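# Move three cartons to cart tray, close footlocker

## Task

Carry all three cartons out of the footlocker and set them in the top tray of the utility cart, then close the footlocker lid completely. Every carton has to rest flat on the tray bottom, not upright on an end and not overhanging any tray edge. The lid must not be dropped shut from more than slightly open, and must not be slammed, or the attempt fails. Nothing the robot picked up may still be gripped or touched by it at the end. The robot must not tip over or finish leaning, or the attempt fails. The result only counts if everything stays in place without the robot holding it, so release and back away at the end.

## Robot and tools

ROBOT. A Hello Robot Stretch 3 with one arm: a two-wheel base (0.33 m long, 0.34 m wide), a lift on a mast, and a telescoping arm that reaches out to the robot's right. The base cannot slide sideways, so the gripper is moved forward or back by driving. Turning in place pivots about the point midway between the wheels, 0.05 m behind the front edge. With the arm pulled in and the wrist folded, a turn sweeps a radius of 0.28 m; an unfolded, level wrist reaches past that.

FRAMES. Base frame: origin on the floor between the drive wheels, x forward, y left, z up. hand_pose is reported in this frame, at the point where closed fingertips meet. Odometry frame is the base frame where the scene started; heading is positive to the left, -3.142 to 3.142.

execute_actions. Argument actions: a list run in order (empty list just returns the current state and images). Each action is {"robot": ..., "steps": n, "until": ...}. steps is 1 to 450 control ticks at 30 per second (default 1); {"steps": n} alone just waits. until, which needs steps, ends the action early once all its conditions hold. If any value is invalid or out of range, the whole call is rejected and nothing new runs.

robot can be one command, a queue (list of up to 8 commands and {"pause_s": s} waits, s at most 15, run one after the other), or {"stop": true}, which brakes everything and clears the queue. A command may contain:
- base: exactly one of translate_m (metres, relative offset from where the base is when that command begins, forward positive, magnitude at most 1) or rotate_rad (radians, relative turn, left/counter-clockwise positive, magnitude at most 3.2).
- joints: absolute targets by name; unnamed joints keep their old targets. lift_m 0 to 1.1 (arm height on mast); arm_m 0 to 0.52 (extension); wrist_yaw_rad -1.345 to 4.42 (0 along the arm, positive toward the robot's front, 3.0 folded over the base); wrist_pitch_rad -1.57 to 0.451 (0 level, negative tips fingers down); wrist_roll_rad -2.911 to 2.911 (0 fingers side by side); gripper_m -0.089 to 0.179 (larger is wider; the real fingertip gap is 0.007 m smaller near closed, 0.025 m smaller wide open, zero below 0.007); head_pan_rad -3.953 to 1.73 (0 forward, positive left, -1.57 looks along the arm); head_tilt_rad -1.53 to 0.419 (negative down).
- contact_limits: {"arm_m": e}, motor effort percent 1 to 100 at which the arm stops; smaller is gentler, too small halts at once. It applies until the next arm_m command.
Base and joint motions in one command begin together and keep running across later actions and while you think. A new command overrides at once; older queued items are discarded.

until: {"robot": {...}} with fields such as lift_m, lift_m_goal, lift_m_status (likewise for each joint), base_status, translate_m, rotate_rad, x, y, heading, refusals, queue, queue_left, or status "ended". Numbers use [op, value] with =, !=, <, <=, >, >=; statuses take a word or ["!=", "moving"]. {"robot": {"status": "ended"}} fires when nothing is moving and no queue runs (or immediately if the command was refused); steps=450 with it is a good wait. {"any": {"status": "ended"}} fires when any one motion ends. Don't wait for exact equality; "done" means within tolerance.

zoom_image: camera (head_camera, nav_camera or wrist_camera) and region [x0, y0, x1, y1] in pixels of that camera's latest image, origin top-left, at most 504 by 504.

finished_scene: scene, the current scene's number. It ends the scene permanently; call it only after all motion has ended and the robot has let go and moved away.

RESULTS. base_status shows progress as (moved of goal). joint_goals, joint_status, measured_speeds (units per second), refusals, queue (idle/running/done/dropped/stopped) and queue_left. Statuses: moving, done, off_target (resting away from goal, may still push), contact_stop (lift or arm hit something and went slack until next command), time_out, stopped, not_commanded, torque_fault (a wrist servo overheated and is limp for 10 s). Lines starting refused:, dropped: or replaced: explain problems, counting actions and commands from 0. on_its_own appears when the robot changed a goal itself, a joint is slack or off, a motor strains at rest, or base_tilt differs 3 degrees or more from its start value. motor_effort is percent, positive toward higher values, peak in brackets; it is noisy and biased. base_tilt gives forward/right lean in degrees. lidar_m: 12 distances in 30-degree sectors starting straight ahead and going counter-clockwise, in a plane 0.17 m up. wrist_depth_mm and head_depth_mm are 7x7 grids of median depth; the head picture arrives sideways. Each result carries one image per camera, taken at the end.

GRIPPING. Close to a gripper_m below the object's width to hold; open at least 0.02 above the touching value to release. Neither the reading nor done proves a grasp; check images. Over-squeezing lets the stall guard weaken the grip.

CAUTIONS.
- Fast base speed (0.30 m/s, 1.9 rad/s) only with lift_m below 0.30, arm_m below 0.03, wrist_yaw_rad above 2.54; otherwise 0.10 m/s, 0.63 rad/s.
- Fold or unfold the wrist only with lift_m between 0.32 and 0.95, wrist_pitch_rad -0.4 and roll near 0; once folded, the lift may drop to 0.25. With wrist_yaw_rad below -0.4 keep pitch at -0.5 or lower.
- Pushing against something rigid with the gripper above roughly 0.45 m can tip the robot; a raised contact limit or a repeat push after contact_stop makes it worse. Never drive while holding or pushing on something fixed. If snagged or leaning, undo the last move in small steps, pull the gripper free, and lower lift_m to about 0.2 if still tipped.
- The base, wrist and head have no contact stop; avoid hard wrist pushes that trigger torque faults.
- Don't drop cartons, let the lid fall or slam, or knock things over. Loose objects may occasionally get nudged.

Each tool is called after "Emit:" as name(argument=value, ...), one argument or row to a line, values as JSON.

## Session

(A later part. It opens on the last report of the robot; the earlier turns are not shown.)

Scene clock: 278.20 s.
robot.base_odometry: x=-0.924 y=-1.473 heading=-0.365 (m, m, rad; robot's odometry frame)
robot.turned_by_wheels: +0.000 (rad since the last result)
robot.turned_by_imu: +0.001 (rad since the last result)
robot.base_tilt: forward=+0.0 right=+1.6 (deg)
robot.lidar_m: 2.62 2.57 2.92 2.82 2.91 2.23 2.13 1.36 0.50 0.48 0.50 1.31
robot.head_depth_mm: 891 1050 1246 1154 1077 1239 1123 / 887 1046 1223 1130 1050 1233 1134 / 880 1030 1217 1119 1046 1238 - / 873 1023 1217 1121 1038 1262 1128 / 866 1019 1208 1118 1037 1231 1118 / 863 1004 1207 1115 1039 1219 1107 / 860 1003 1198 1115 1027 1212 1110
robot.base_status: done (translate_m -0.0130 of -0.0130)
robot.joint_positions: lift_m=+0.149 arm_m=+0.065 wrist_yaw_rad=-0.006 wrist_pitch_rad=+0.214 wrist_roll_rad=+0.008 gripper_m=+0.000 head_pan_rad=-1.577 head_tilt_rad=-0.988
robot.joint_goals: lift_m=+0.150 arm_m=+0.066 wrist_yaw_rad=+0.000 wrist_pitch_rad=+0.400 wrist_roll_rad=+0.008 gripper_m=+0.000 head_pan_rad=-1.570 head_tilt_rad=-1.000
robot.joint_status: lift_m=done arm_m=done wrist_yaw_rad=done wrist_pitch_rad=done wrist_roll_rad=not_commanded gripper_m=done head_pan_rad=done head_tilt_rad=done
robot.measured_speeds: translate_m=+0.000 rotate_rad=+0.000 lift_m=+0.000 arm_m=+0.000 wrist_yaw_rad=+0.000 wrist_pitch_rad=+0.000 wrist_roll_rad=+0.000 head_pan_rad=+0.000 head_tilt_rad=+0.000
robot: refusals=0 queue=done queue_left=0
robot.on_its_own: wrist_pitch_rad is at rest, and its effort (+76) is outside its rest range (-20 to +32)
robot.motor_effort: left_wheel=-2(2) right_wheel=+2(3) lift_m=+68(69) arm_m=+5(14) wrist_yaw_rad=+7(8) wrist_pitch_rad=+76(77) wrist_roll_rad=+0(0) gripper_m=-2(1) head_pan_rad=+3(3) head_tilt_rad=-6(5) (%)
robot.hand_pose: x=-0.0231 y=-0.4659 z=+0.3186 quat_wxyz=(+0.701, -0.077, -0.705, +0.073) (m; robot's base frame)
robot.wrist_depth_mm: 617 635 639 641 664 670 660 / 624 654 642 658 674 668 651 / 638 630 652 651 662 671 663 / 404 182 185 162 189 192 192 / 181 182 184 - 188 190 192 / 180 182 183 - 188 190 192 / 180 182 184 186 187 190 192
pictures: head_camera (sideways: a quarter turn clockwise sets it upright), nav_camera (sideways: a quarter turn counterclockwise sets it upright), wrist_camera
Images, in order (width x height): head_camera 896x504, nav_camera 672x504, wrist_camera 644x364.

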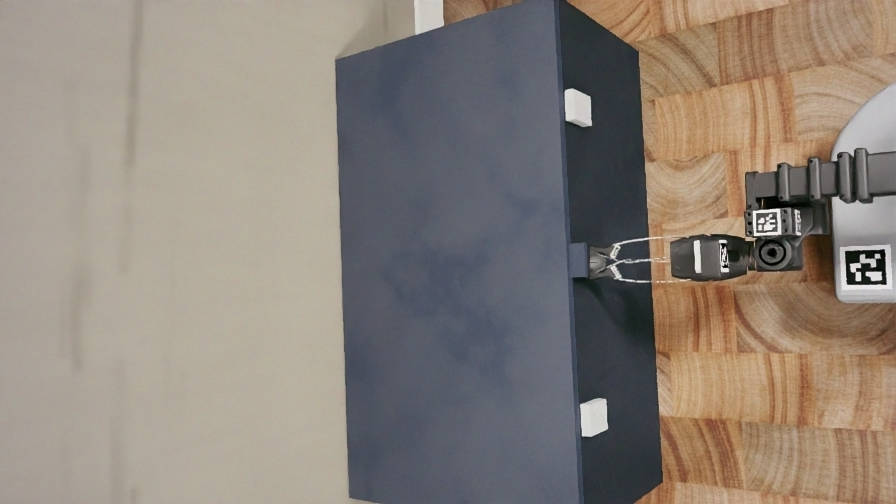

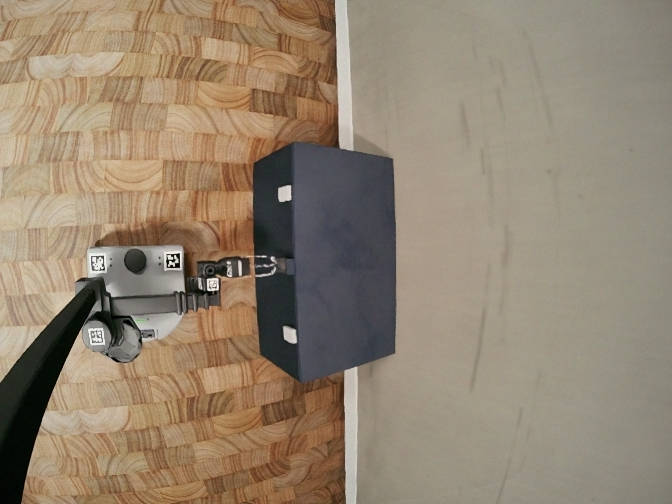

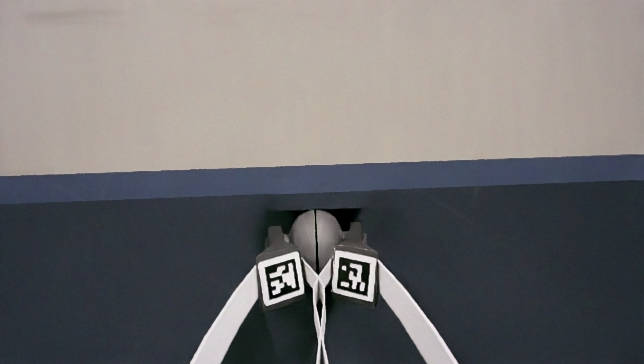

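Emit:
execute_actions(
  actions=[
    {"robot":[{"joints":{"arm_m":0.060,"wrist_pitch_rad":0.2,"lift_m":0.145}}],"steps":450,"until":{"robot":{"status":"ended"}}},
    {"steps":5},
  ],
)

Scene clock: 284.00 s.
robot.base_odometry: x=-0.924 y=-1.473 heading=-0.365 (m, m, rad; robot's odometry frame)
robot.turned_by_wheels: +0.000 (rad since the last result)
robot.turned_by_imu: +0.001 (rad since the last result)
robot.base_tilt: forward=+0.0 right=+1.6 (deg)
robot.lidar_m: 2.62 2.56 2.92 2.82 2.90 2.22 2.13 1.37 0.50 0.48 0.50 1.31
robot.head_depth_mm: 894 1049 1248 1153 1077 1240 1121 / 886 1043 1221 1131 1052 1229 1136 / 883 1031 1213 1125 1050 1227 - / 879 1019 1209 1124 1043 1269 1130 / 871 1017 1207 1117 1040 1229 1110 / 865 1008 1204 1115 1038 1225 1110 / 859 1001 1196 1111 1028 1208 1103
robot.base_status: done (translate_m -0.0130 of -0.0130)
robot.joint_positions: lift_m=+0.145 arm_m=+0.060 wrist_yaw_rad=-0.003 wrist_pitch_rad=+0.183 wrist_roll_rad=+0.008 gripper_m=+0.000 head_pan_rad=-1.577 head_tilt_rad=-0.989
robot.joint_goals: lift_m=+0.145 arm_m=+0.060 wrist_yaw_rad=+0.000 wrist_pitch_rad=+0.200 wrist_roll_rad=+0.008 gripper_m=+0.000 head_pan_rad=-1.570 head_tilt_rad=-1.000
robot.joint_status: lift_m=done arm_m=done wrist_yaw_rad=done wrist_pitch_rad=done wrist_roll_rad=not_commanded gripper_m=done head_pan_rad=done head_tilt_rad=done
robot.measured_speeds: translate_m=+0.000 rotate_rad=+0.000 lift_m=+0.000 arm_m=+0.000 wrist_yaw_rad=+0.000 wrist_pitch_rad=+0.000 wrist_roll_rad=+0.000 head_pan_rad=+0.000 head_tilt_rad=+0.000
robot: refusals=0 queue=done queue_left=0
robot.motor_effort: left_wheel=+0(4) right_wheel=-2(8) lift_m=+27(68) arm_m=-3(14) wrist_yaw_rad=+3(7) wrist_pitch_rad=+7(77) wrist_roll_rad=+0(0) gripper_m=-3(2) head_pan_rad=+3(3) head_tilt_rad=-3(5) (%)
robot.hand_pose: x=-0.0221 y=-0.4617 z=+0.3071 quat_wxyz=(+0.702, -0.065, -0.707, +0.064) (m; robot's base frame)
robot.wrist_depth_mm: 633 655 625 644 647 660 671 / 628 646 634 644 649 657 668 / 631 641 653 662 674 671 674 / 183 185 188 164 190 192 195 / 184 185 188 - 191 192 195 / 183 186 188 189 191 193 195 / 183 186 187 189 191 194 196
pictures: head_camera (sideways: a quarter turn clockwise sets it upright), nav_camera (sideways: a quarter turn counterclockwise sets it upright), wrist_camera
Images, in order (width x height): head_camera 896x504, nav_camera 672x504, wrist_camera 644x364.

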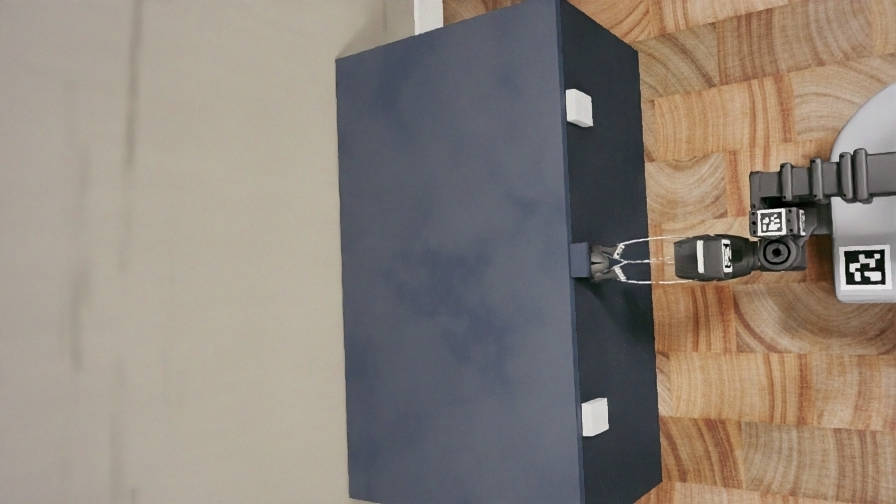

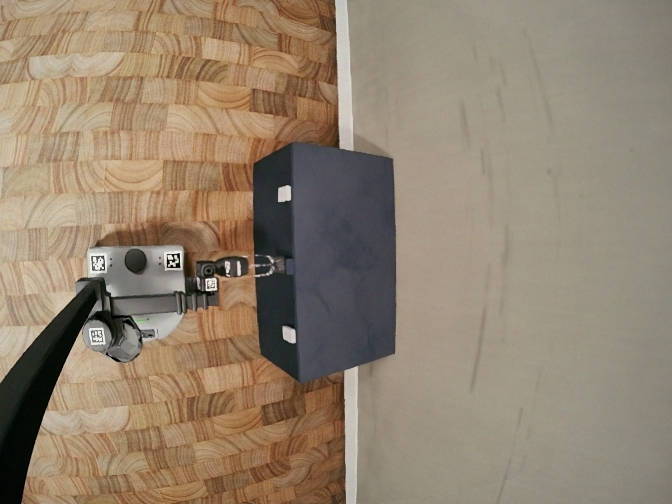

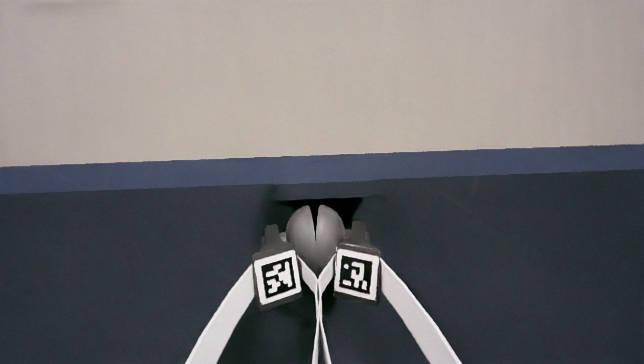

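Emit:
execute_actions(
  actions=[
    {"robot":[{"joints":{"lift_m":0.25}}],"steps":450,"until":{"robot":{"status":"ended"}}},
  ],
)

Scene clock: 306.70 s.
robot.base_odometry: x=-0.924 y=-1.473 heading=-0.365 (m, m, rad; robot's odometry frame)
robot.turned_by_wheels: +0.000 (rad since the last result)
robot.turned_by_imu: +0.001 (rad since the last result)
robot.base_tilt: forward=+0.0 right=+1.6 (deg)
robot.lidar_m: 2.62 2.55 2.92 2.81 2.90 2.22 2.13 1.36 0.50 0.48 0.50 1.31
robot.head_depth_mm: 889 1050 1246 1155 1075 1242 1122 / 885 1037 1218 1131 1051 1234 1138 / 880 1026 1221 1128 1046 1249 - / 875 1026 1210 1125 1041 1270 1128 / 868 1016 1212 1119 1043 1230 1107 / 865 1008 1204 1114 1034 1222 1112 / 861 1000 1200 1114 1024 1207 1105
robot.base_status: done (translate_m -0.0130 of -0.0130)
robot.joint_positions: lift_m=+0.236 arm_m=+0.060 wrist_yaw_rad=-0.001 wrist_pitch_rad=-0.127 wrist_roll_rad=+0.008 gripper_m=+0.000 head_pan_rad=-1.577 head_tilt_rad=-0.989
robot.joint_goals: lift_m=+0.236 arm_m=+0.060 wrist_yaw_rad=+0.000 wrist_pitch_rad=+0.200 wrist_roll_rad=+0.008 gripper_m=+0.000 head_pan_rad=-1.570 head_tilt_rad=-1.000
robot.joint_status: lift_m=contact_stop arm_m=done wrist_yaw_rad=done wrist_pitch_rad=done wrist_roll_rad=not_commanded gripper_m=done head_pan_rad=done head_tilt_rad=done
robot.measured_speeds: translate_m=+0.000 rotate_rad=+0.000 lift_m=-0.002 arm_m=+0.000 wrist_yaw_rad=+0.000 wrist_pitch_rad=-0.096 wrist_roll_rad=+0.000 head_pan_rad=+0.000 head_tilt_rad=+0.000
robot: refusals=0 queue=dropped queue_left=0
robot.on_its_own: lift_m is slack since a contact_stop, until your next command for it (your +0.250 is given up)
robot.motor_effort: left_wheel=+0(0) right_wheel=-2(2) lift_m=+50(85) arm_m=-1(3) wrist_yaw_rad=+1(3) wrist_pitch_rad=+100(100) wrist_roll_rad=+0(0) gripper_m=-3(4) head_pan_rad=+3(3) head_tilt_rad=-5(4) (%)
robot.hand_pose: x=-0.0217 y=-0.4561 z=+0.3178 quat_wxyz=(+0.703, +0.045, -0.708, -0.046) (m; robot's base frame)
robot.wrist_depth_mm: 574 568 578 571 589 590 612 / 585 599 593 614 620 633 629 / 292 276 264 254 245 236 228 / 180 181 185 164 187 192 194 / 190 191 194 - 200 203 206 / 200 203 206 215 213 216 220 / 215 219 222 225 229 235 238
pictures: head_camera (sideways: a quarter turn clockwise sets it upright), nav_camera (sideways: a quarter turn counterclockwise sets it upright), wrist_camera
Images, in order (width x height): head_camera 896x504, nav_camera 672x504, wrist_camera 644x364.

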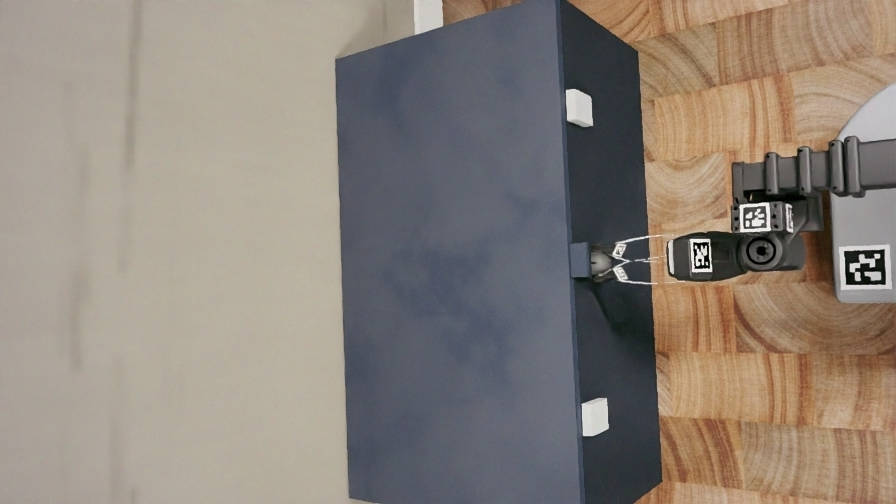

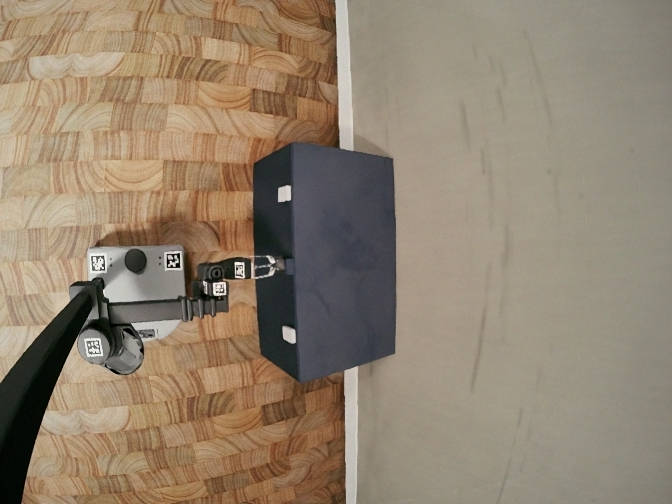

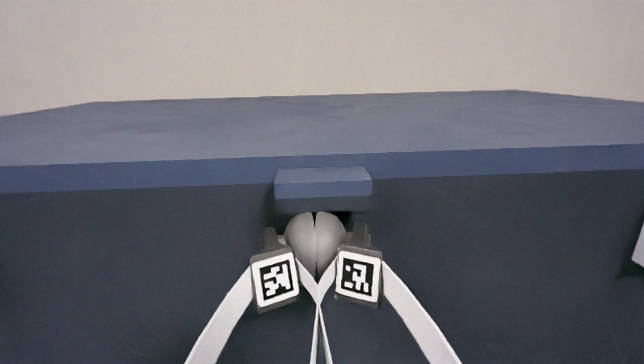

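Emit:
execute_actions(
  actions=[
    {"robot":[{"joints":{"lift_m":0.19,"wrist_pitch_rad":0.0}},{"joints":{"arm_m":0.0}}],"steps":450,"until":{"robot":{"status":"ended"}}},
  ],
)

Scene clock: 312.33 s.
robot.base_odometry: x=-0.924 y=-1.473 heading=-0.365 (m, m, rad; robot's odometry frame)
robot.turned_by_wheels: +0.000 (rad since the last result)
robot.turned_by_imu: +0.001 (rad since the last result)
robot.base_tilt: forward=-0.1 right=+1.6 (deg)
robot.lidar_m: 2.62 2.56 2.92 2.81 2.91 2.22 2.13 1.36 0.50 0.48 0.50 1.31
robot.head_depth_mm: 894 1054 1243 1160 1075 1241 1124 / 886 1041 1216 1131 1053 1233 1141 / 882 1031 1211 1123 1047 1233 1153 / 877 1023 1212 1122 1043 1248 - / 870 1019 1213 1120 1040 1225 1113 / 861 1008 1206 1118 1037 1220 1115 / 859 1000 1193 1111 1027 1209 1108
robot.base_status: done (translate_m -0.0130 of -0.0130)
robot.joint_positions: lift_m=+0.190 arm_m=+0.000 wrist_yaw_rad=-0.001 wrist_pitch_rad=-0.020 wrist_roll_rad=+0.008 gripper_m=+0.000 head_pan_rad=-1.577 head_tilt_rad=-0.989
robot.joint_goals: lift_m=+0.190 arm_m=+0.000 wrist_yaw_rad=+0.000 wrist_pitch_rad=+0.000 wrist_roll_rad=+0.008 gripper_m=+0.000 head_pan_rad=-1.570 head_tilt_rad=-1.000
robot.joint_status: lift_m=done arm_m=done wrist_yaw_rad=done wrist_pitch_rad=done wrist_roll_rad=not_commanded gripper_m=done head_pan_rad=done head_tilt_rad=done
robot.measured_speeds: translate_m=+0.000 rotate_rad=+0.000 lift_m=+0.000 arm_m=+0.000 wrist_yaw_rad=+0.000 wrist_pitch_rad=+0.000 wrist_roll_rad=+0.000 head_pan_rad=+0.000 head_tilt_rad=+0.000
robot: refusals=0 queue=done queue_left=0
robot.motor_effort: left_wheel=+0(0) right_wheel=-2(3) lift_m=+27(55) arm_m=-3(5) wrist_yaw_rad=+1(1) wrist_pitch_rad=+8(100) wrist_roll_rad=+0(0) gripper_m=-2(4) head_pan_rad=+3(3) head_tilt_rad=-4(5) (%)
robot.hand_pose: x=-0.0218 y=-0.4010 z=+0.2999 quat_wxyz=(+0.705, +0.007, -0.710, -0.008) (m; robot's base frame)
robot.wrist_depth_mm: 626 644 647 652 649 662 690 / 652 677 659 669 681 708 693 / 546 337 273 238 243 247 249 / 235 240 244 243 247 250 242 / 243 247 249 - 257 262 263 / 252 258 259 267 268 272 273 / 266 269 273 275 278 284 287
pictures: head_camera (sideways: a quarter turn clockwise sets it upright), nav_camera (sideways: a quarter turn counterclockwise sets it upright), wrist_camera
Images, in order (width x height): head_camera 896x504, nav_camera 672x504, wrist_camera 644x364.

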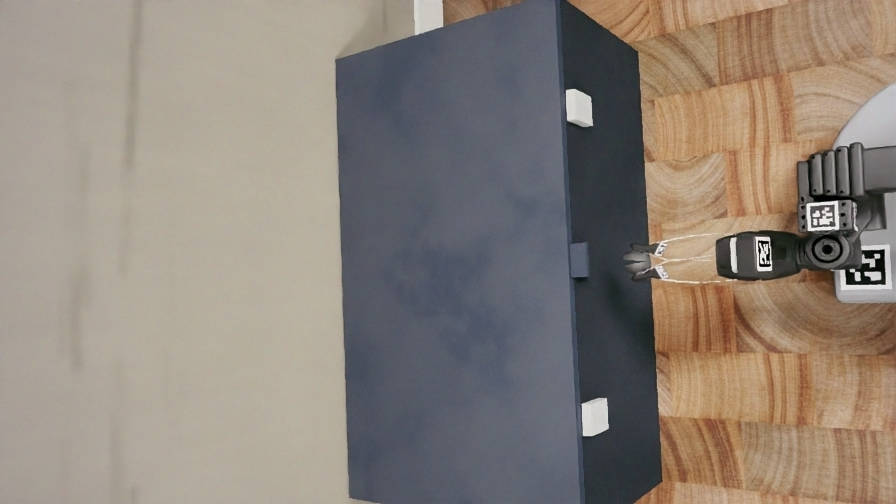

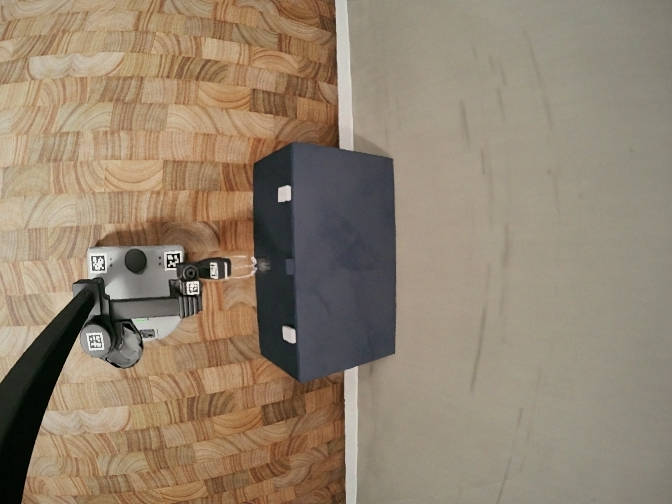

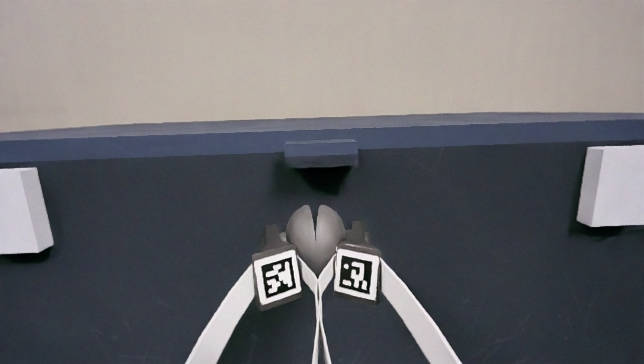

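Emit:
execute_actions(
  actions=[
    {"robot":[{"joints":{"wrist_yaw_rad":1.6},"base":{"rotate_rad":-0.95}},{"base":{"translate_m":0.1}},{"base":{"rotate_rad":0.99},"joints":{"head_tilt_rad":-1.15}},{"joints":{"arm_m":0.12}},{"joints":{"lift_m":0.08}}],"steps":450,"until":{"robot":{"status":"ended"}}},
  ],
)

Scene clock: 391.30 s.
robot.base_odometry: x=-0.899 y=-1.570 heading=-0.325 (m, m, rad; robot's odometry frame)
robot.turned_by_wheels: +0.040 (rad since the last result)
robot.turned_by_imu: +0.042 (rad since the last result)
robot.base_tilt: forward=-0.1 right=+1.6 (deg)
robot.lidar_m: 2.56 2.55 2.97 2.90 2.49 2.26 2.19 0.56 0.41 0.40 0.42 1.24
robot.head_depth_mm: 877 1066 1137 1029 1255 1200 1110 / 876 1059 1133 1027 1247 1210 - / 872 1057 1126 1023 1208 1225 - / 871 1051 1125 1020 1152 1211 - / 868 1051 1122 1020 1145 1184 1102 / 867 1049 1117 1015 1225 1180 1096 / 864 1043 1185 1032 1252 1179 1091
robot.base_status: done (rotate_rad +0.9899 of +0.9900)
robot.joint_positions: lift_m=+0.080 arm_m=+0.120 wrist_yaw_rad=+1.598 wrist_pitch_rad=-0.020 wrist_roll_rad=+0.008 gripper_m=+0.000 head_pan_rad=-1.577 head_tilt_rad=-1.136
robot.joint_goals: lift_m=+0.080 arm_m=+0.120 wrist_yaw_rad=+1.600 wrist_pitch_rad=+0.000 wrist_roll_rad=+0.008 gripper_m=+0.000 head_pan_rad=-1.570 head_tilt_rad=-1.150
robot.joint_status: lift_m=done arm_m=done wrist_yaw_rad=done wrist_pitch_rad=done wrist_roll_rad=not_commanded gripper_m=done head_pan_rad=done head_tilt_rad=done
robot.measured_speeds: translate_m=+0.000 rotate_rad=+0.000 lift_m=+0.000 arm_m=+0.000 wrist_yaw_rad=+0.000 wrist_pitch_rad=+0.000 wrist_roll_rad=+0.000 head_pan_rad=+0.000 head_tilt_rad=+0.000
robot: refusals=0 queue=done queue_left=0
robot.motor_effort: left_wheel=-3(5) right_wheel=+3(7) lift_m=+27(26) arm_m=+3(3) wrist_yaw_rad=+2(3) wrist_pitch_rad=+8(8) wrist_roll_rad=+0(0) gripper_m=-3(3) head_pan_rad=+3(3) head_tilt_rad=-6(18) (%)
robot.hand_pose: x=+0.2342 y=-0.2577 z=+0.1899 quat_wxyz=(+0.497, +0.514, -0.490, +0.500) (m; robot's base frame)
robot.wrist_depth_mm: - - - - - - 166 / - - - - - - 169 / - - - - - - 168 / - - - - - 922 169 / 744 696 712 - 672 602 170 / 504 496 491 424 464 431 172 / 382 379 371 370 363 327 172
pictures: head_camera (sideways: a quarter turn clockwise sets it upright), nav_camera (sideways: a quarter turn counterclockwise sets it upright), wrist_camera
Images, in order (width x height): head_camera 896x504, nav_camera 672x504, wrist_camera 644x364.

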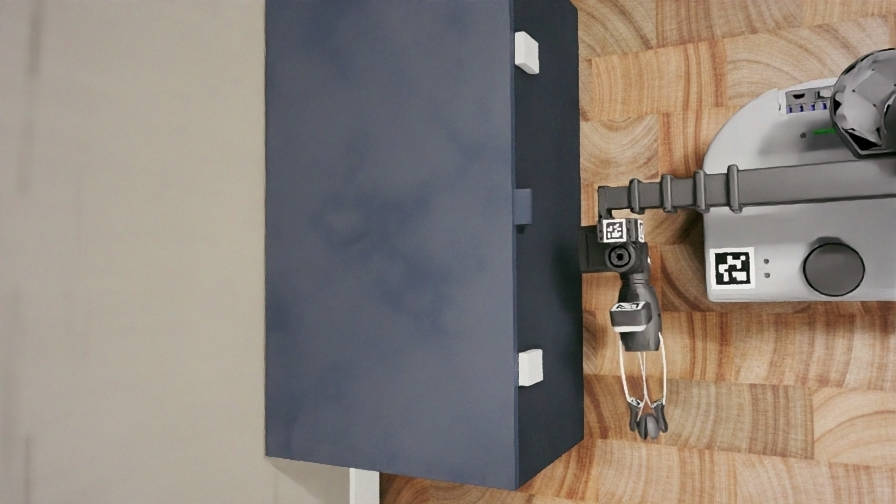

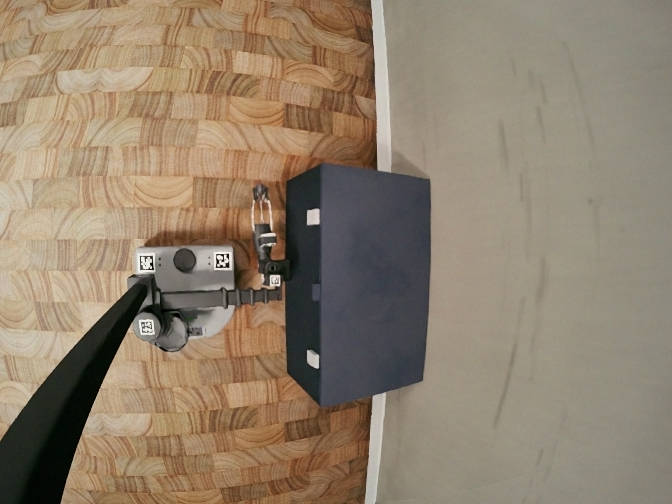

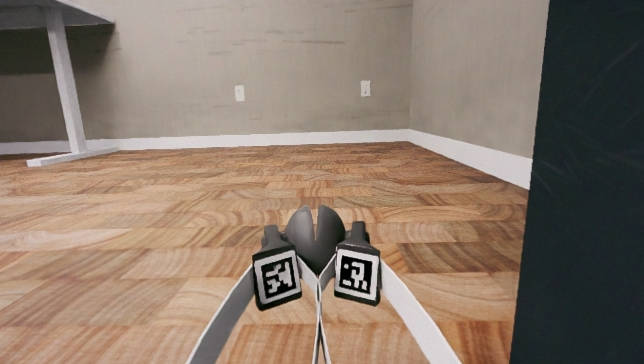

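Emit:
zoom_image(
  camera="head_camera",
  region=[490, 160, 700, 320],
)

Region (490, 160, 700, 320) of head_camera's 896x504 image, scaled by 2.400, with more detail than that image has; it fills the top 384 rows of this view, and the rest is white.

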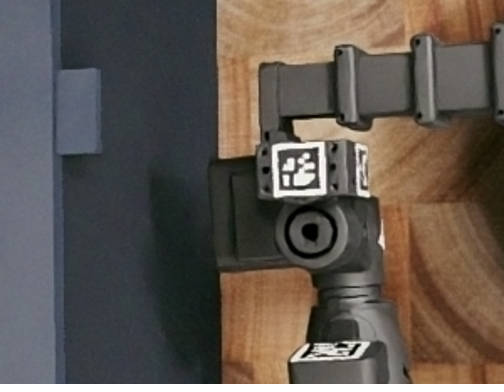

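Emit:
execute_actions(
  actions=[
    {"robot":[{"joints":{"lift_m":0.16},"base":{"translate_m":-0.06}},{"joints":{"arm_m":0.165}}],"steps":450,"until":{"robot":{"status":"ended"}}},
  ],
)

Emit:
zoom_image(
  camera="head_camera",
  region=[470, 160, 680, 320],
)

Scene clock: 427.90 s.
robot.base_odometry: x=-0.955 y=-1.551 heading=-0.325 (m, m, rad; robot's odometry frame)
robot.turned_by_wheels: +0.000 (rad since the last result)
robot.turned_by_imu: +0.001 (rad since the last result)
robot.base_tilt: forward=+0.0 right=+1.7 (deg)
robot.lidar_m: 2.62 2.60 2.96 2.90 2.41 2.19 2.12 0.56 0.41 0.40 0.42 1.24
robot.head_depth_mm: 876 1058 1136 1030 1251 1191 1123 / 872 1057 1137 1028 1251 1206 - / 873 1060 1127 1024 1165 - - / 868 1045 1127 1024 1246 1213 - / 869 1048 1124 1015 1108 1185 1102 / 865 1046 1119 1012 1219 1187 1102 / 861 1042 1112 1015 1220 1181 1094
robot.base_status: done (translate_m -0.0600 of -0.0600)
robot.joint_positions: lift_m=+0.160 arm_m=+0.165 wrist_yaw_rad=+1.598 wrist_pitch_rad=-0.020 wrist_roll_rad=+0.008 gripper_m=+0.000 head_pan_rad=-1.577 head_tilt_rad=-1.136
robot.joint_goals: lift_m=+0.160 arm_m=+0.165 wrist_yaw_rad=+1.600 wrist_pitch_rad=+0.000 wrist_roll_rad=+0.008 gripper_m=+0.000 head_pan_rad=-1.570 head_tilt_rad=-1.150
robot.joint_status: lift_m=done arm_m=done wrist_yaw_rad=done wrist_pitch_rad=done wrist_roll_rad=not_commanded gripper_m=done head_pan_rad=done head_tilt_rad=done
robot.measured_speeds: translate_m=+0.000 rotate_rad=+0.000 lift_m=+0.000 arm_m=+0.000 wrist_yaw_rad=+0.000 wrist_pitch_rad=+0.000 wrist_roll_rad=+0.000 head_pan_rad=+0.000 head_tilt_rad=+0.000
robot: refusals=0 queue=done queue_left=0
robot.motor_effort: left_wheel=-3(8) right_wheel=+2(3) lift_m=+53(56) arm_m=+3(6) wrist_yaw_rad=+2(1) wrist_pitch_rad=+8(8) wrist_roll_rad=+0(0) gripper_m=-3(3) head_pan_rad=+3(3) head_tilt_rad=-5(7) (%)
robot.hand_pose: x=+0.2342 y=-0.3027 z=+0.2691 quat_wxyz=(+0.497, +0.514, -0.490, +0.500) (m; robot's base frame)
robot.wrist_depth_mm: - - - - - - 662 / - - - - - 185 113 / - - - - - 175 97 / - - - - - 176 98 / 980 938 910 - 808 178 101 / 658 644 638 561 556 179 105 / 500 502 485 481 459 181 116
pictures: head_camera (sideways: a quarter turn clockwise sets it upright), nav_camera (sideways: a quarter turn counterclockwise sets it upright), wrist_camera
Images, in order (width x height): head_camera 896x504, nav_camera 672x504, wrist_camera 644x364.

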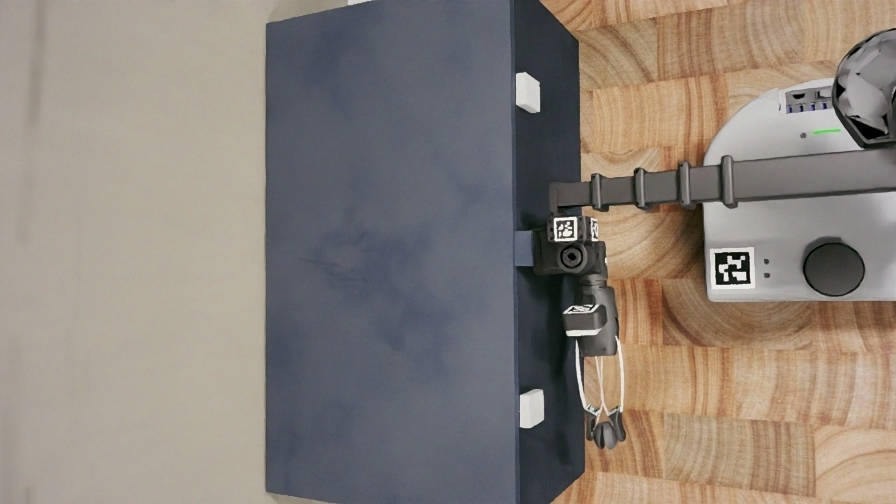

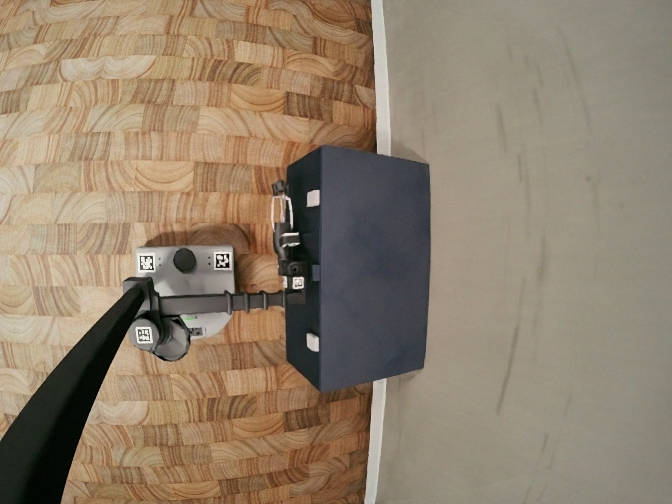

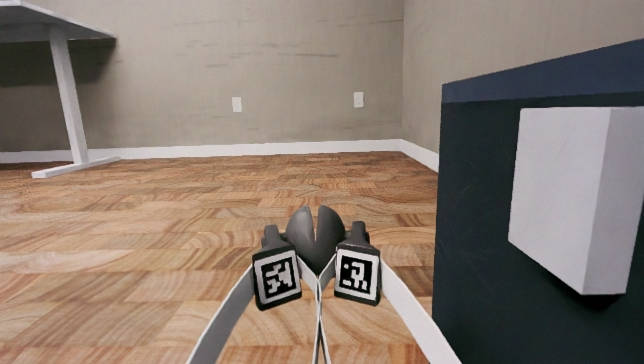

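Region (470, 160, 680, 320) of head_camera's 896x504 image, scaled by 2.400, with more detail than that image has; it fills the top 384 rows of this view, and the rest is white.

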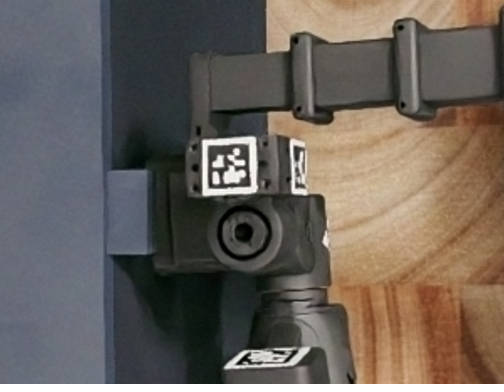

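Emit:
execute_actions(
  actions=[
    {"robot":{"joints":{"arm_m":0.2},"contact_limits":{"arm_m":12}},"steps":450,"until":{"robot":{"status":"ended"}}},
  ],
)

Emit:
zoom_image(
  camera="head_camera",
  region=[470, 160, 680, 320],
)

Scene clock: 436.63 s.
robot.base_odometry: x=-0.955 y=-1.551 heading=-0.325 (m, m, rad; robot's odometry frame)
robot.turned_by_wheels: +0.000 (rad since the last result)
robot.turned_by_imu: +0.001 (rad since the last result)
robot.base_tilt: forward=+0.0 right=+1.7 (deg)
robot.lidar_m: 2.63 2.60 2.96 2.89 2.42 2.20 2.13 0.56 0.41 0.40 0.42 1.24
robot.head_depth_mm: 878 1058 1138 1028 1259 1197 1122 / 876 1058 1136 1023 1257 1213 - / 870 1052 1127 1025 1169 - - / 866 1052 1126 1022 1244 1215 - / 869 1047 1122 1016 1144 1188 1104 / 868 1048 1116 1015 1142 1182 1098 / 865 1043 1112 1012 1219 1173 1091
robot.base_status: done (translate_m -0.0600 of -0.0600)
robot.joint_positions: lift_m=+0.160 arm_m=+0.177 wrist_yaw_rad=+1.589 wrist_pitch_rad=-0.020 wrist_roll_rad=+0.008 gripper_m=+0.000 head_pan_rad=-1.577 head_tilt_rad=-1.137
robot.joint_goals: lift_m=+0.160 arm_m=+0.177 wrist_yaw_rad=+1.600 wrist_pitch_rad=+0.000 wrist_roll_rad=+0.008 gripper_m=+0.000 head_pan_rad=-1.570 head_tilt_rad=-1.150
robot.joint_status: lift_m=done arm_m=contact_stop wrist_yaw_rad=done wrist_pitch_rad=done wrist_roll_rad=not_commanded gripper_m=done head_pan_rad=done head_tilt_rad=done
robot.measured_speeds: translate_m=+0.000 rotate_rad=+0.002 lift_m=+0.000 arm_m=-0.006 wrist_yaw_rad=+0.080 wrist_pitch_rad=+0.000 wrist_roll_rad=+0.000 head_pan_rad=+0.000 head_tilt_rad=+0.000
robot: refusals=0 queue=dropped queue_left=0
robot.on_its_own: arm_m is slack since a contact_stop, until your next command for it (your +0.200 is given up)
robot.motor_effort: left_wheel=-2(4) right_wheel=-10(10) lift_m=+53(53) arm_m=+5(13) wrist_yaw_rad=+11(18) wrist_pitch_rad=+8(8) wrist_roll_rad=+0(0) gripper_m=-3(3) head_pan_rad=+3(3) head_tilt_rad=-7(6) (%)
robot.contact_limits: arm_m 12 (drawing in: default 20, maximum 32; extending or still: default 26, maximum 43)
robot.hand_pose: x=+0.2343 y=-0.3176 z=+0.2690 quat_wxyz=(+0.499, +0.511, -0.492, +0.497) (m; robot's base frame)
robot.wrist_depth_mm: - - - - - 966 610 / - - - - - 148 97 / - - - - - 123 93 / - - - - - 124 96 / 993 956 904 - 721 126 99 / 671 644 659 559 279 154 99 / 495 486 482 489 451 155 100
pictures: head_camera (sideways: a quarter turn clockwise sets it upright), nav_camera (sideways: a quarter turn counterclockwise sets it upright), wrist_camera
Images, in order (width x height): head_camera 896x504, nav_camera 672x504, wrist_camera 644x364.

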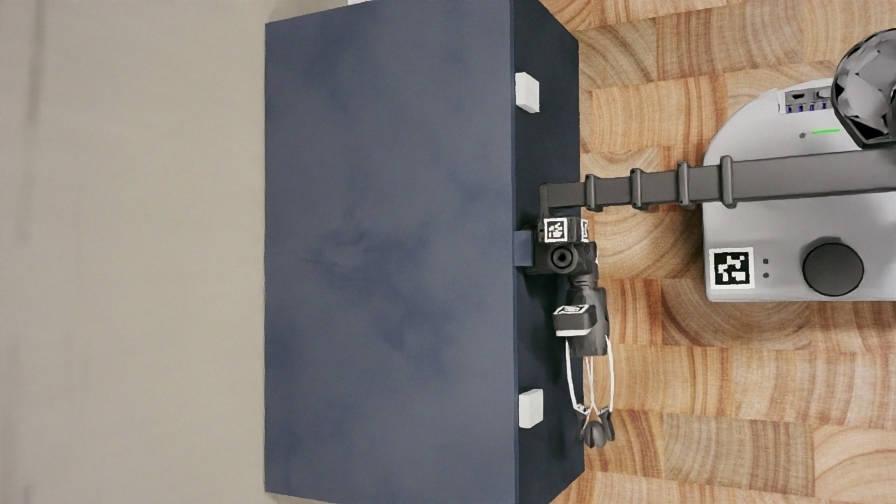

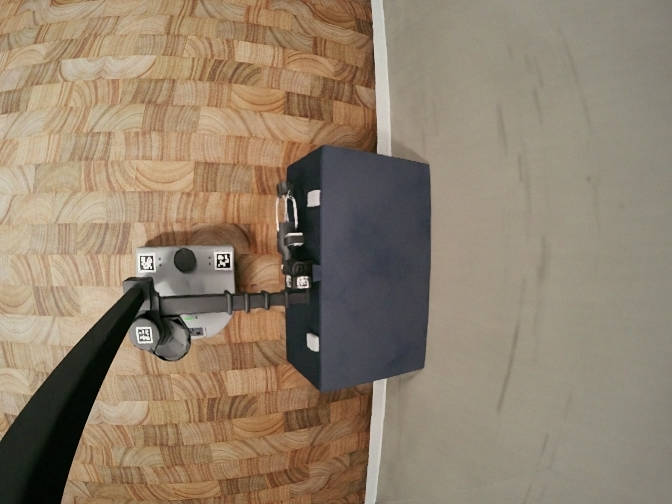

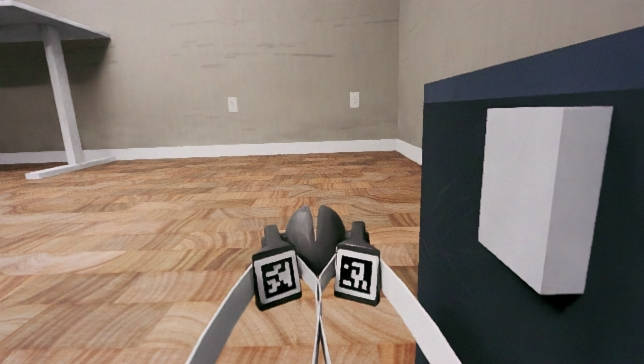

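Region (470, 160, 680, 320) of head_camera's 896x504 image, scaled by 2.400, with more detail than that image has; it fills the top 384 rows of this view, and the rest is white.

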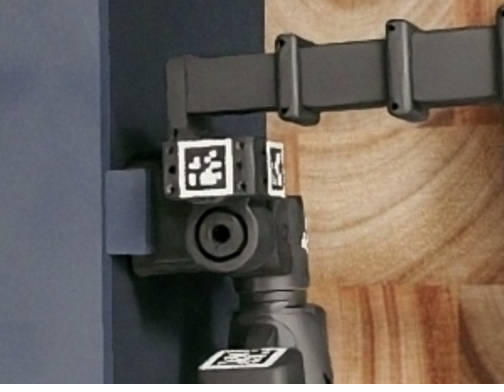

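Emit:
execute_actions(
  actions=[
    {"robot":[{"joints":{"arm_m":0.173}},{"joints":{"lift_m":0.29}}],"steps":450,"until":{"robot":{"status":"ended"}}},
  ],
)

Scene clock: 443.27 s.
robot.base_odometry: x=-0.955 y=-1.551 heading=-0.325 (m, m, rad; robot's odometry frame)
robot.turned_by_wheels: +0.000 (rad since the last result)
robot.turned_by_imu: +0.001 (rad since the last result)
robot.base_tilt: forward=+0.0 right=+1.7 (deg)
robot.lidar_m: 2.63 2.60 2.96 2.89 2.42 2.20 2.13 0.56 0.41 0.40 0.42 1.24
robot.head_depth_mm: 875 1061 1134 1030 1253 1196 1122 / 874 1058 1127 1025 1249 1206 - / 872 1057 1128 1021 1167 - - / 872 1053 1124 1018 1246 1215 - / 869 1047 1120 1019 1147 1192 1103 / 867 1045 1122 1016 1143 1178 1101 / 862 1039 1112 1009 1223 1178 1097
robot.base_status: done (translate_m -0.0600 of -0.0600)
robot.joint_positions: lift_m=+0.161 arm_m=+0.173 wrist_yaw_rad=+1.601 wrist_pitch_rad=-0.020 wrist_roll_rad=+0.008 gripper_m=+0.000 head_pan_rad=-1.577 head_tilt_rad=-1.137
robot.joint_goals: lift_m=+0.162 arm_m=+0.173 wrist_yaw_rad=+1.600 wrist_pitch_rad=+0.000 wrist_roll_rad=+0.008 gripper_m=+0.000 head_pan_rad=-1.570 head_tilt_rad=-1.150
robot.joint_status: lift_m=contact_stop arm_m=done wrist_yaw_rad=done wrist_pitch_rad=done wrist_roll_rad=not_commanded gripper_m=done head_pan_rad=done head_tilt_rad=done
robot.measured_speeds: translate_m=+0.000 rotate_rad=+0.000 lift_m=-0.010 arm_m=+0.000 wrist_yaw_rad=+0.000 wrist_pitch_rad=+0.000 wrist_roll_rad=+0.000 head_pan_rad=+0.000 head_tilt_rad=+0.000
robot: refusals=0 queue=dropped queue_left=0
robot.on_its_own: lift_m is slack since a contact_stop, until your next command for it (your +0.290 is given up)
robot.motor_effort: left_wheel=-2(3) right_wheel=+0(8) lift_m=+59(94) arm_m=-4(4) wrist_yaw_rad=-2(10) wrist_pitch_rad=+8(8) wrist_roll_rad=+0(0) gripper_m=-2(3) head_pan_rad=+2(3) head_tilt_rad=-6(6) (%)
robot.hand_pose: x=+0.2342 y=-0.3106 z=+0.2707 quat_wxyz=(+0.496, +0.514, -0.489, +0.501) (m; robot's base frame)
robot.wrist_depth_mm: - - - - - 1000 646 / - - - - - 171 104 / - - - - - 134 94 / - - - - - 135 96 / 994 947 956 - 819 137 100 / 674 671 648 574 311 164 103 / 506 495 482 474 454 166 107
pictures: head_camera (sideways: a quarter turn clockwise sets it upright), nav_camera (sideways: a quarter turn counterclockwise sets it upright), wrist_camera
Images, in order (width x height): head_camera 896x504, nav_camera 672x504, wrist_camera 644x364.

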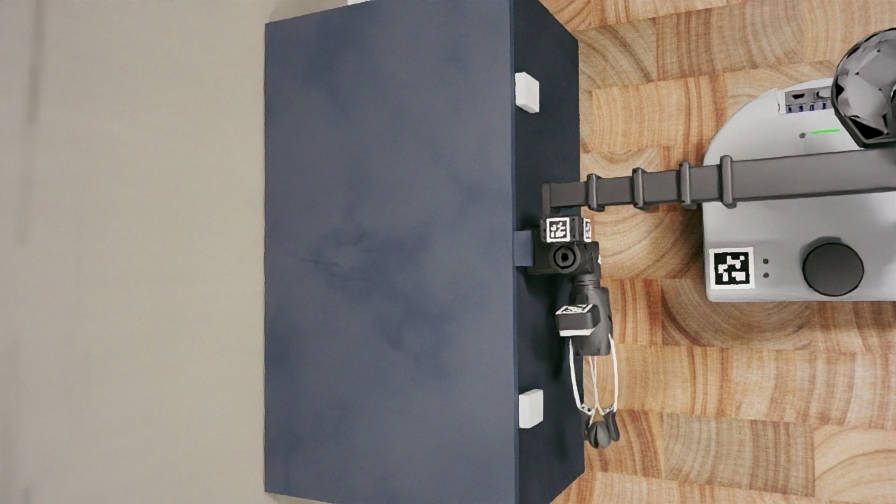

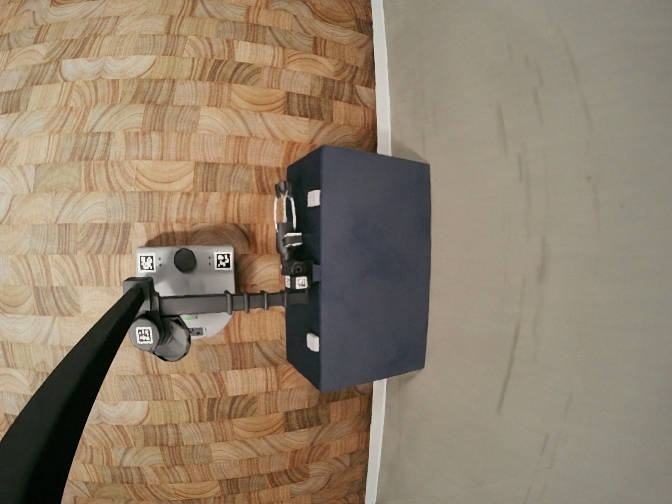

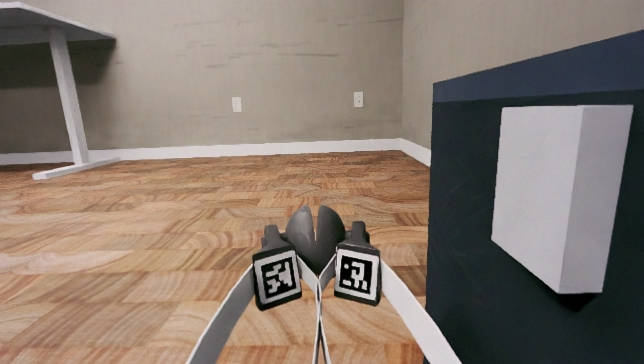

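Emit:
execute_actions(
  actions=[
    {"robot":[{"joints":{"lift_m":0.12}},{"joints":{"arm_m":0.21},"contact_limits":{"arm_m":12}}],"steps":450,"until":{"robot":{"status":"ended"}}},
  ],
)

Emit:
zoom_image(
  camera="head_camera",
  region=[470, 160, 680, 320],
)

Scene clock: 453.90 s.
robot.base_odometry: x=-0.955 y=-1.551 heading=-0.325 (m, m, rad; robot's odometry frame)
robot.turned_by_wheels: +0.000 (rad since the last result)
robot.turned_by_imu: +0.001 (rad since the last result)
robot.base_tilt: forward=+0.0 right=+1.6 (deg)
robot.lidar_m: 2.63 2.60 2.97 2.90 2.41 2.20 2.13 0.56 0.41 0.40 0.42 1.24
robot.head_depth_mm: 876 1061 1139 1029 1252 1196 1114 / 876 1058 1134 1030 1251 1204 - / 870 1055 1127 1021 1169 1222 - / 868 1057 1122 1017 1245 1215 - / 871 1050 1128 1016 1154 1190 1102 / 866 1050 1115 1014 1186 1183 1098 / 862 1038 1112 1014 1224 1179 1096
robot.base_status: done (translate_m -0.0600 of -0.0600)
robot.joint_positions: lift_m=+0.120 arm_m=+0.177 wrist_yaw_rad=+1.590 wrist_pitch_rad=-0.020 wrist_roll_rad=+0.008 gripper_m=+0.000 head_pan_rad=-1.577 head_tilt_rad=-1.137
robot.joint_goals: lift_m=+0.120 arm_m=+0.177 wrist_yaw_rad=+1.600 wrist_pitch_rad=+0.000 wrist_roll_rad=+0.008 gripper_m=+0.000 head_pan_rad=-1.570 head_tilt_rad=-1.150
robot.joint_status: lift_m=done arm_m=contact_stop wrist_yaw_rad=done wrist_pitch_rad=done wrist_roll_rad=not_commanded gripper_m=done head_pan_rad=done head_tilt_rad=done
robot.measured_speeds: translate_m=+0.000 rotate_rad=-0.002 lift_m=+0.000 arm_m=-0.005 wrist_yaw_rad=+0.050 wrist_pitch_rad=+0.000 wrist_roll_rad=+0.000 head_pan_rad=+0.000 head_tilt_rad=+0.000
robot: refusals=0 queue=dropped queue_left=0
robot.on_its_own: arm_m is slack since a contact_stop, until your next command for it (your +0.210 is given up)
robot.motor_effort: left_wheel=-2(3) right_wheel=-9(11) lift_m=+27(58) arm_m=+4(13) wrist_yaw_rad=+10(16) wrist_pitch_rad=+8(8) wrist_roll_rad=+0(0) gripper_m=-3(2) head_pan_rad=+3(3) head_tilt_rad=-5(5) (%)
robot.contact_limits: arm_m 12 (drawing in: default 20, maximum 32; extending or still: default 26, maximum 43)
robot.hand_pose: x=+0.2343 y=-0.3173 z=+0.2299 quat_wxyz=(+0.499, +0.512, -0.492, +0.498) (m; robot's base frame)
robot.wrist_depth_mm: - - - - - 121 88 / - - - - - 122 90 / - - - - - 123 93 / - - - - - 150 96 / 873 811 814 - 665 153 98 / 580 576 557 498 285 152 99 / 444 434 431 421 399 153 100
pictures: head_camera (sideways: a quarter turn clockwise sets it upright), nav_camera (sideways: a quarter turn counterclockwise sets it upright), wrist_camera
Images, in order (width x height): head_camera 896x504, nav_camera 672x504, wrist_camera 644x364.

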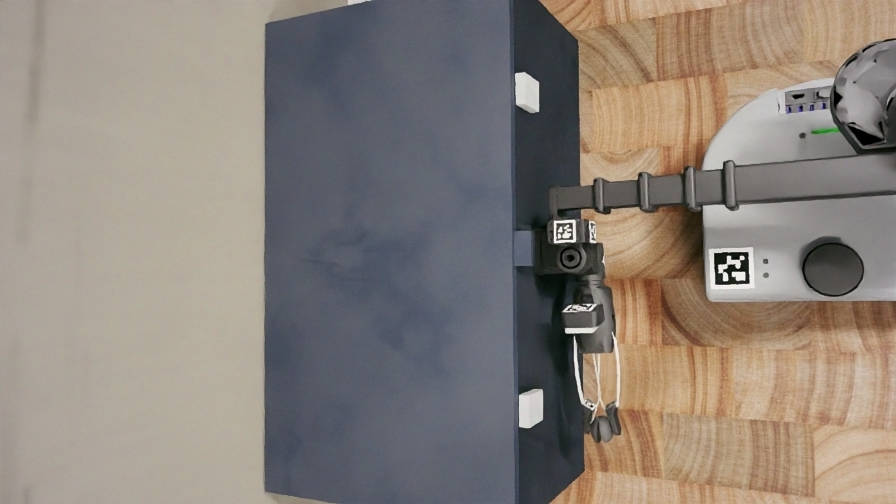

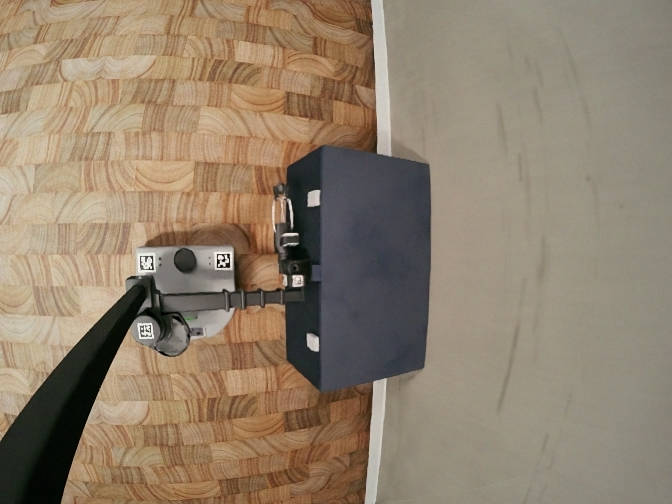

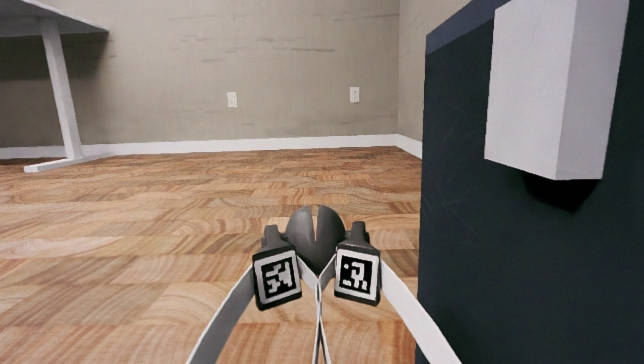

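Region (470, 160, 680, 320) of head_camera's 896x504 image, scaled by 2.400, with more detail than that image has; it fills the top 384 rows of this view, and the rest is white.

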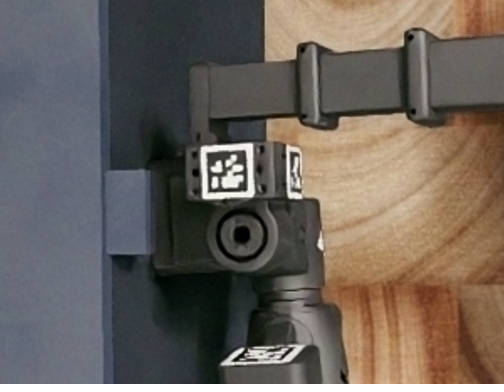

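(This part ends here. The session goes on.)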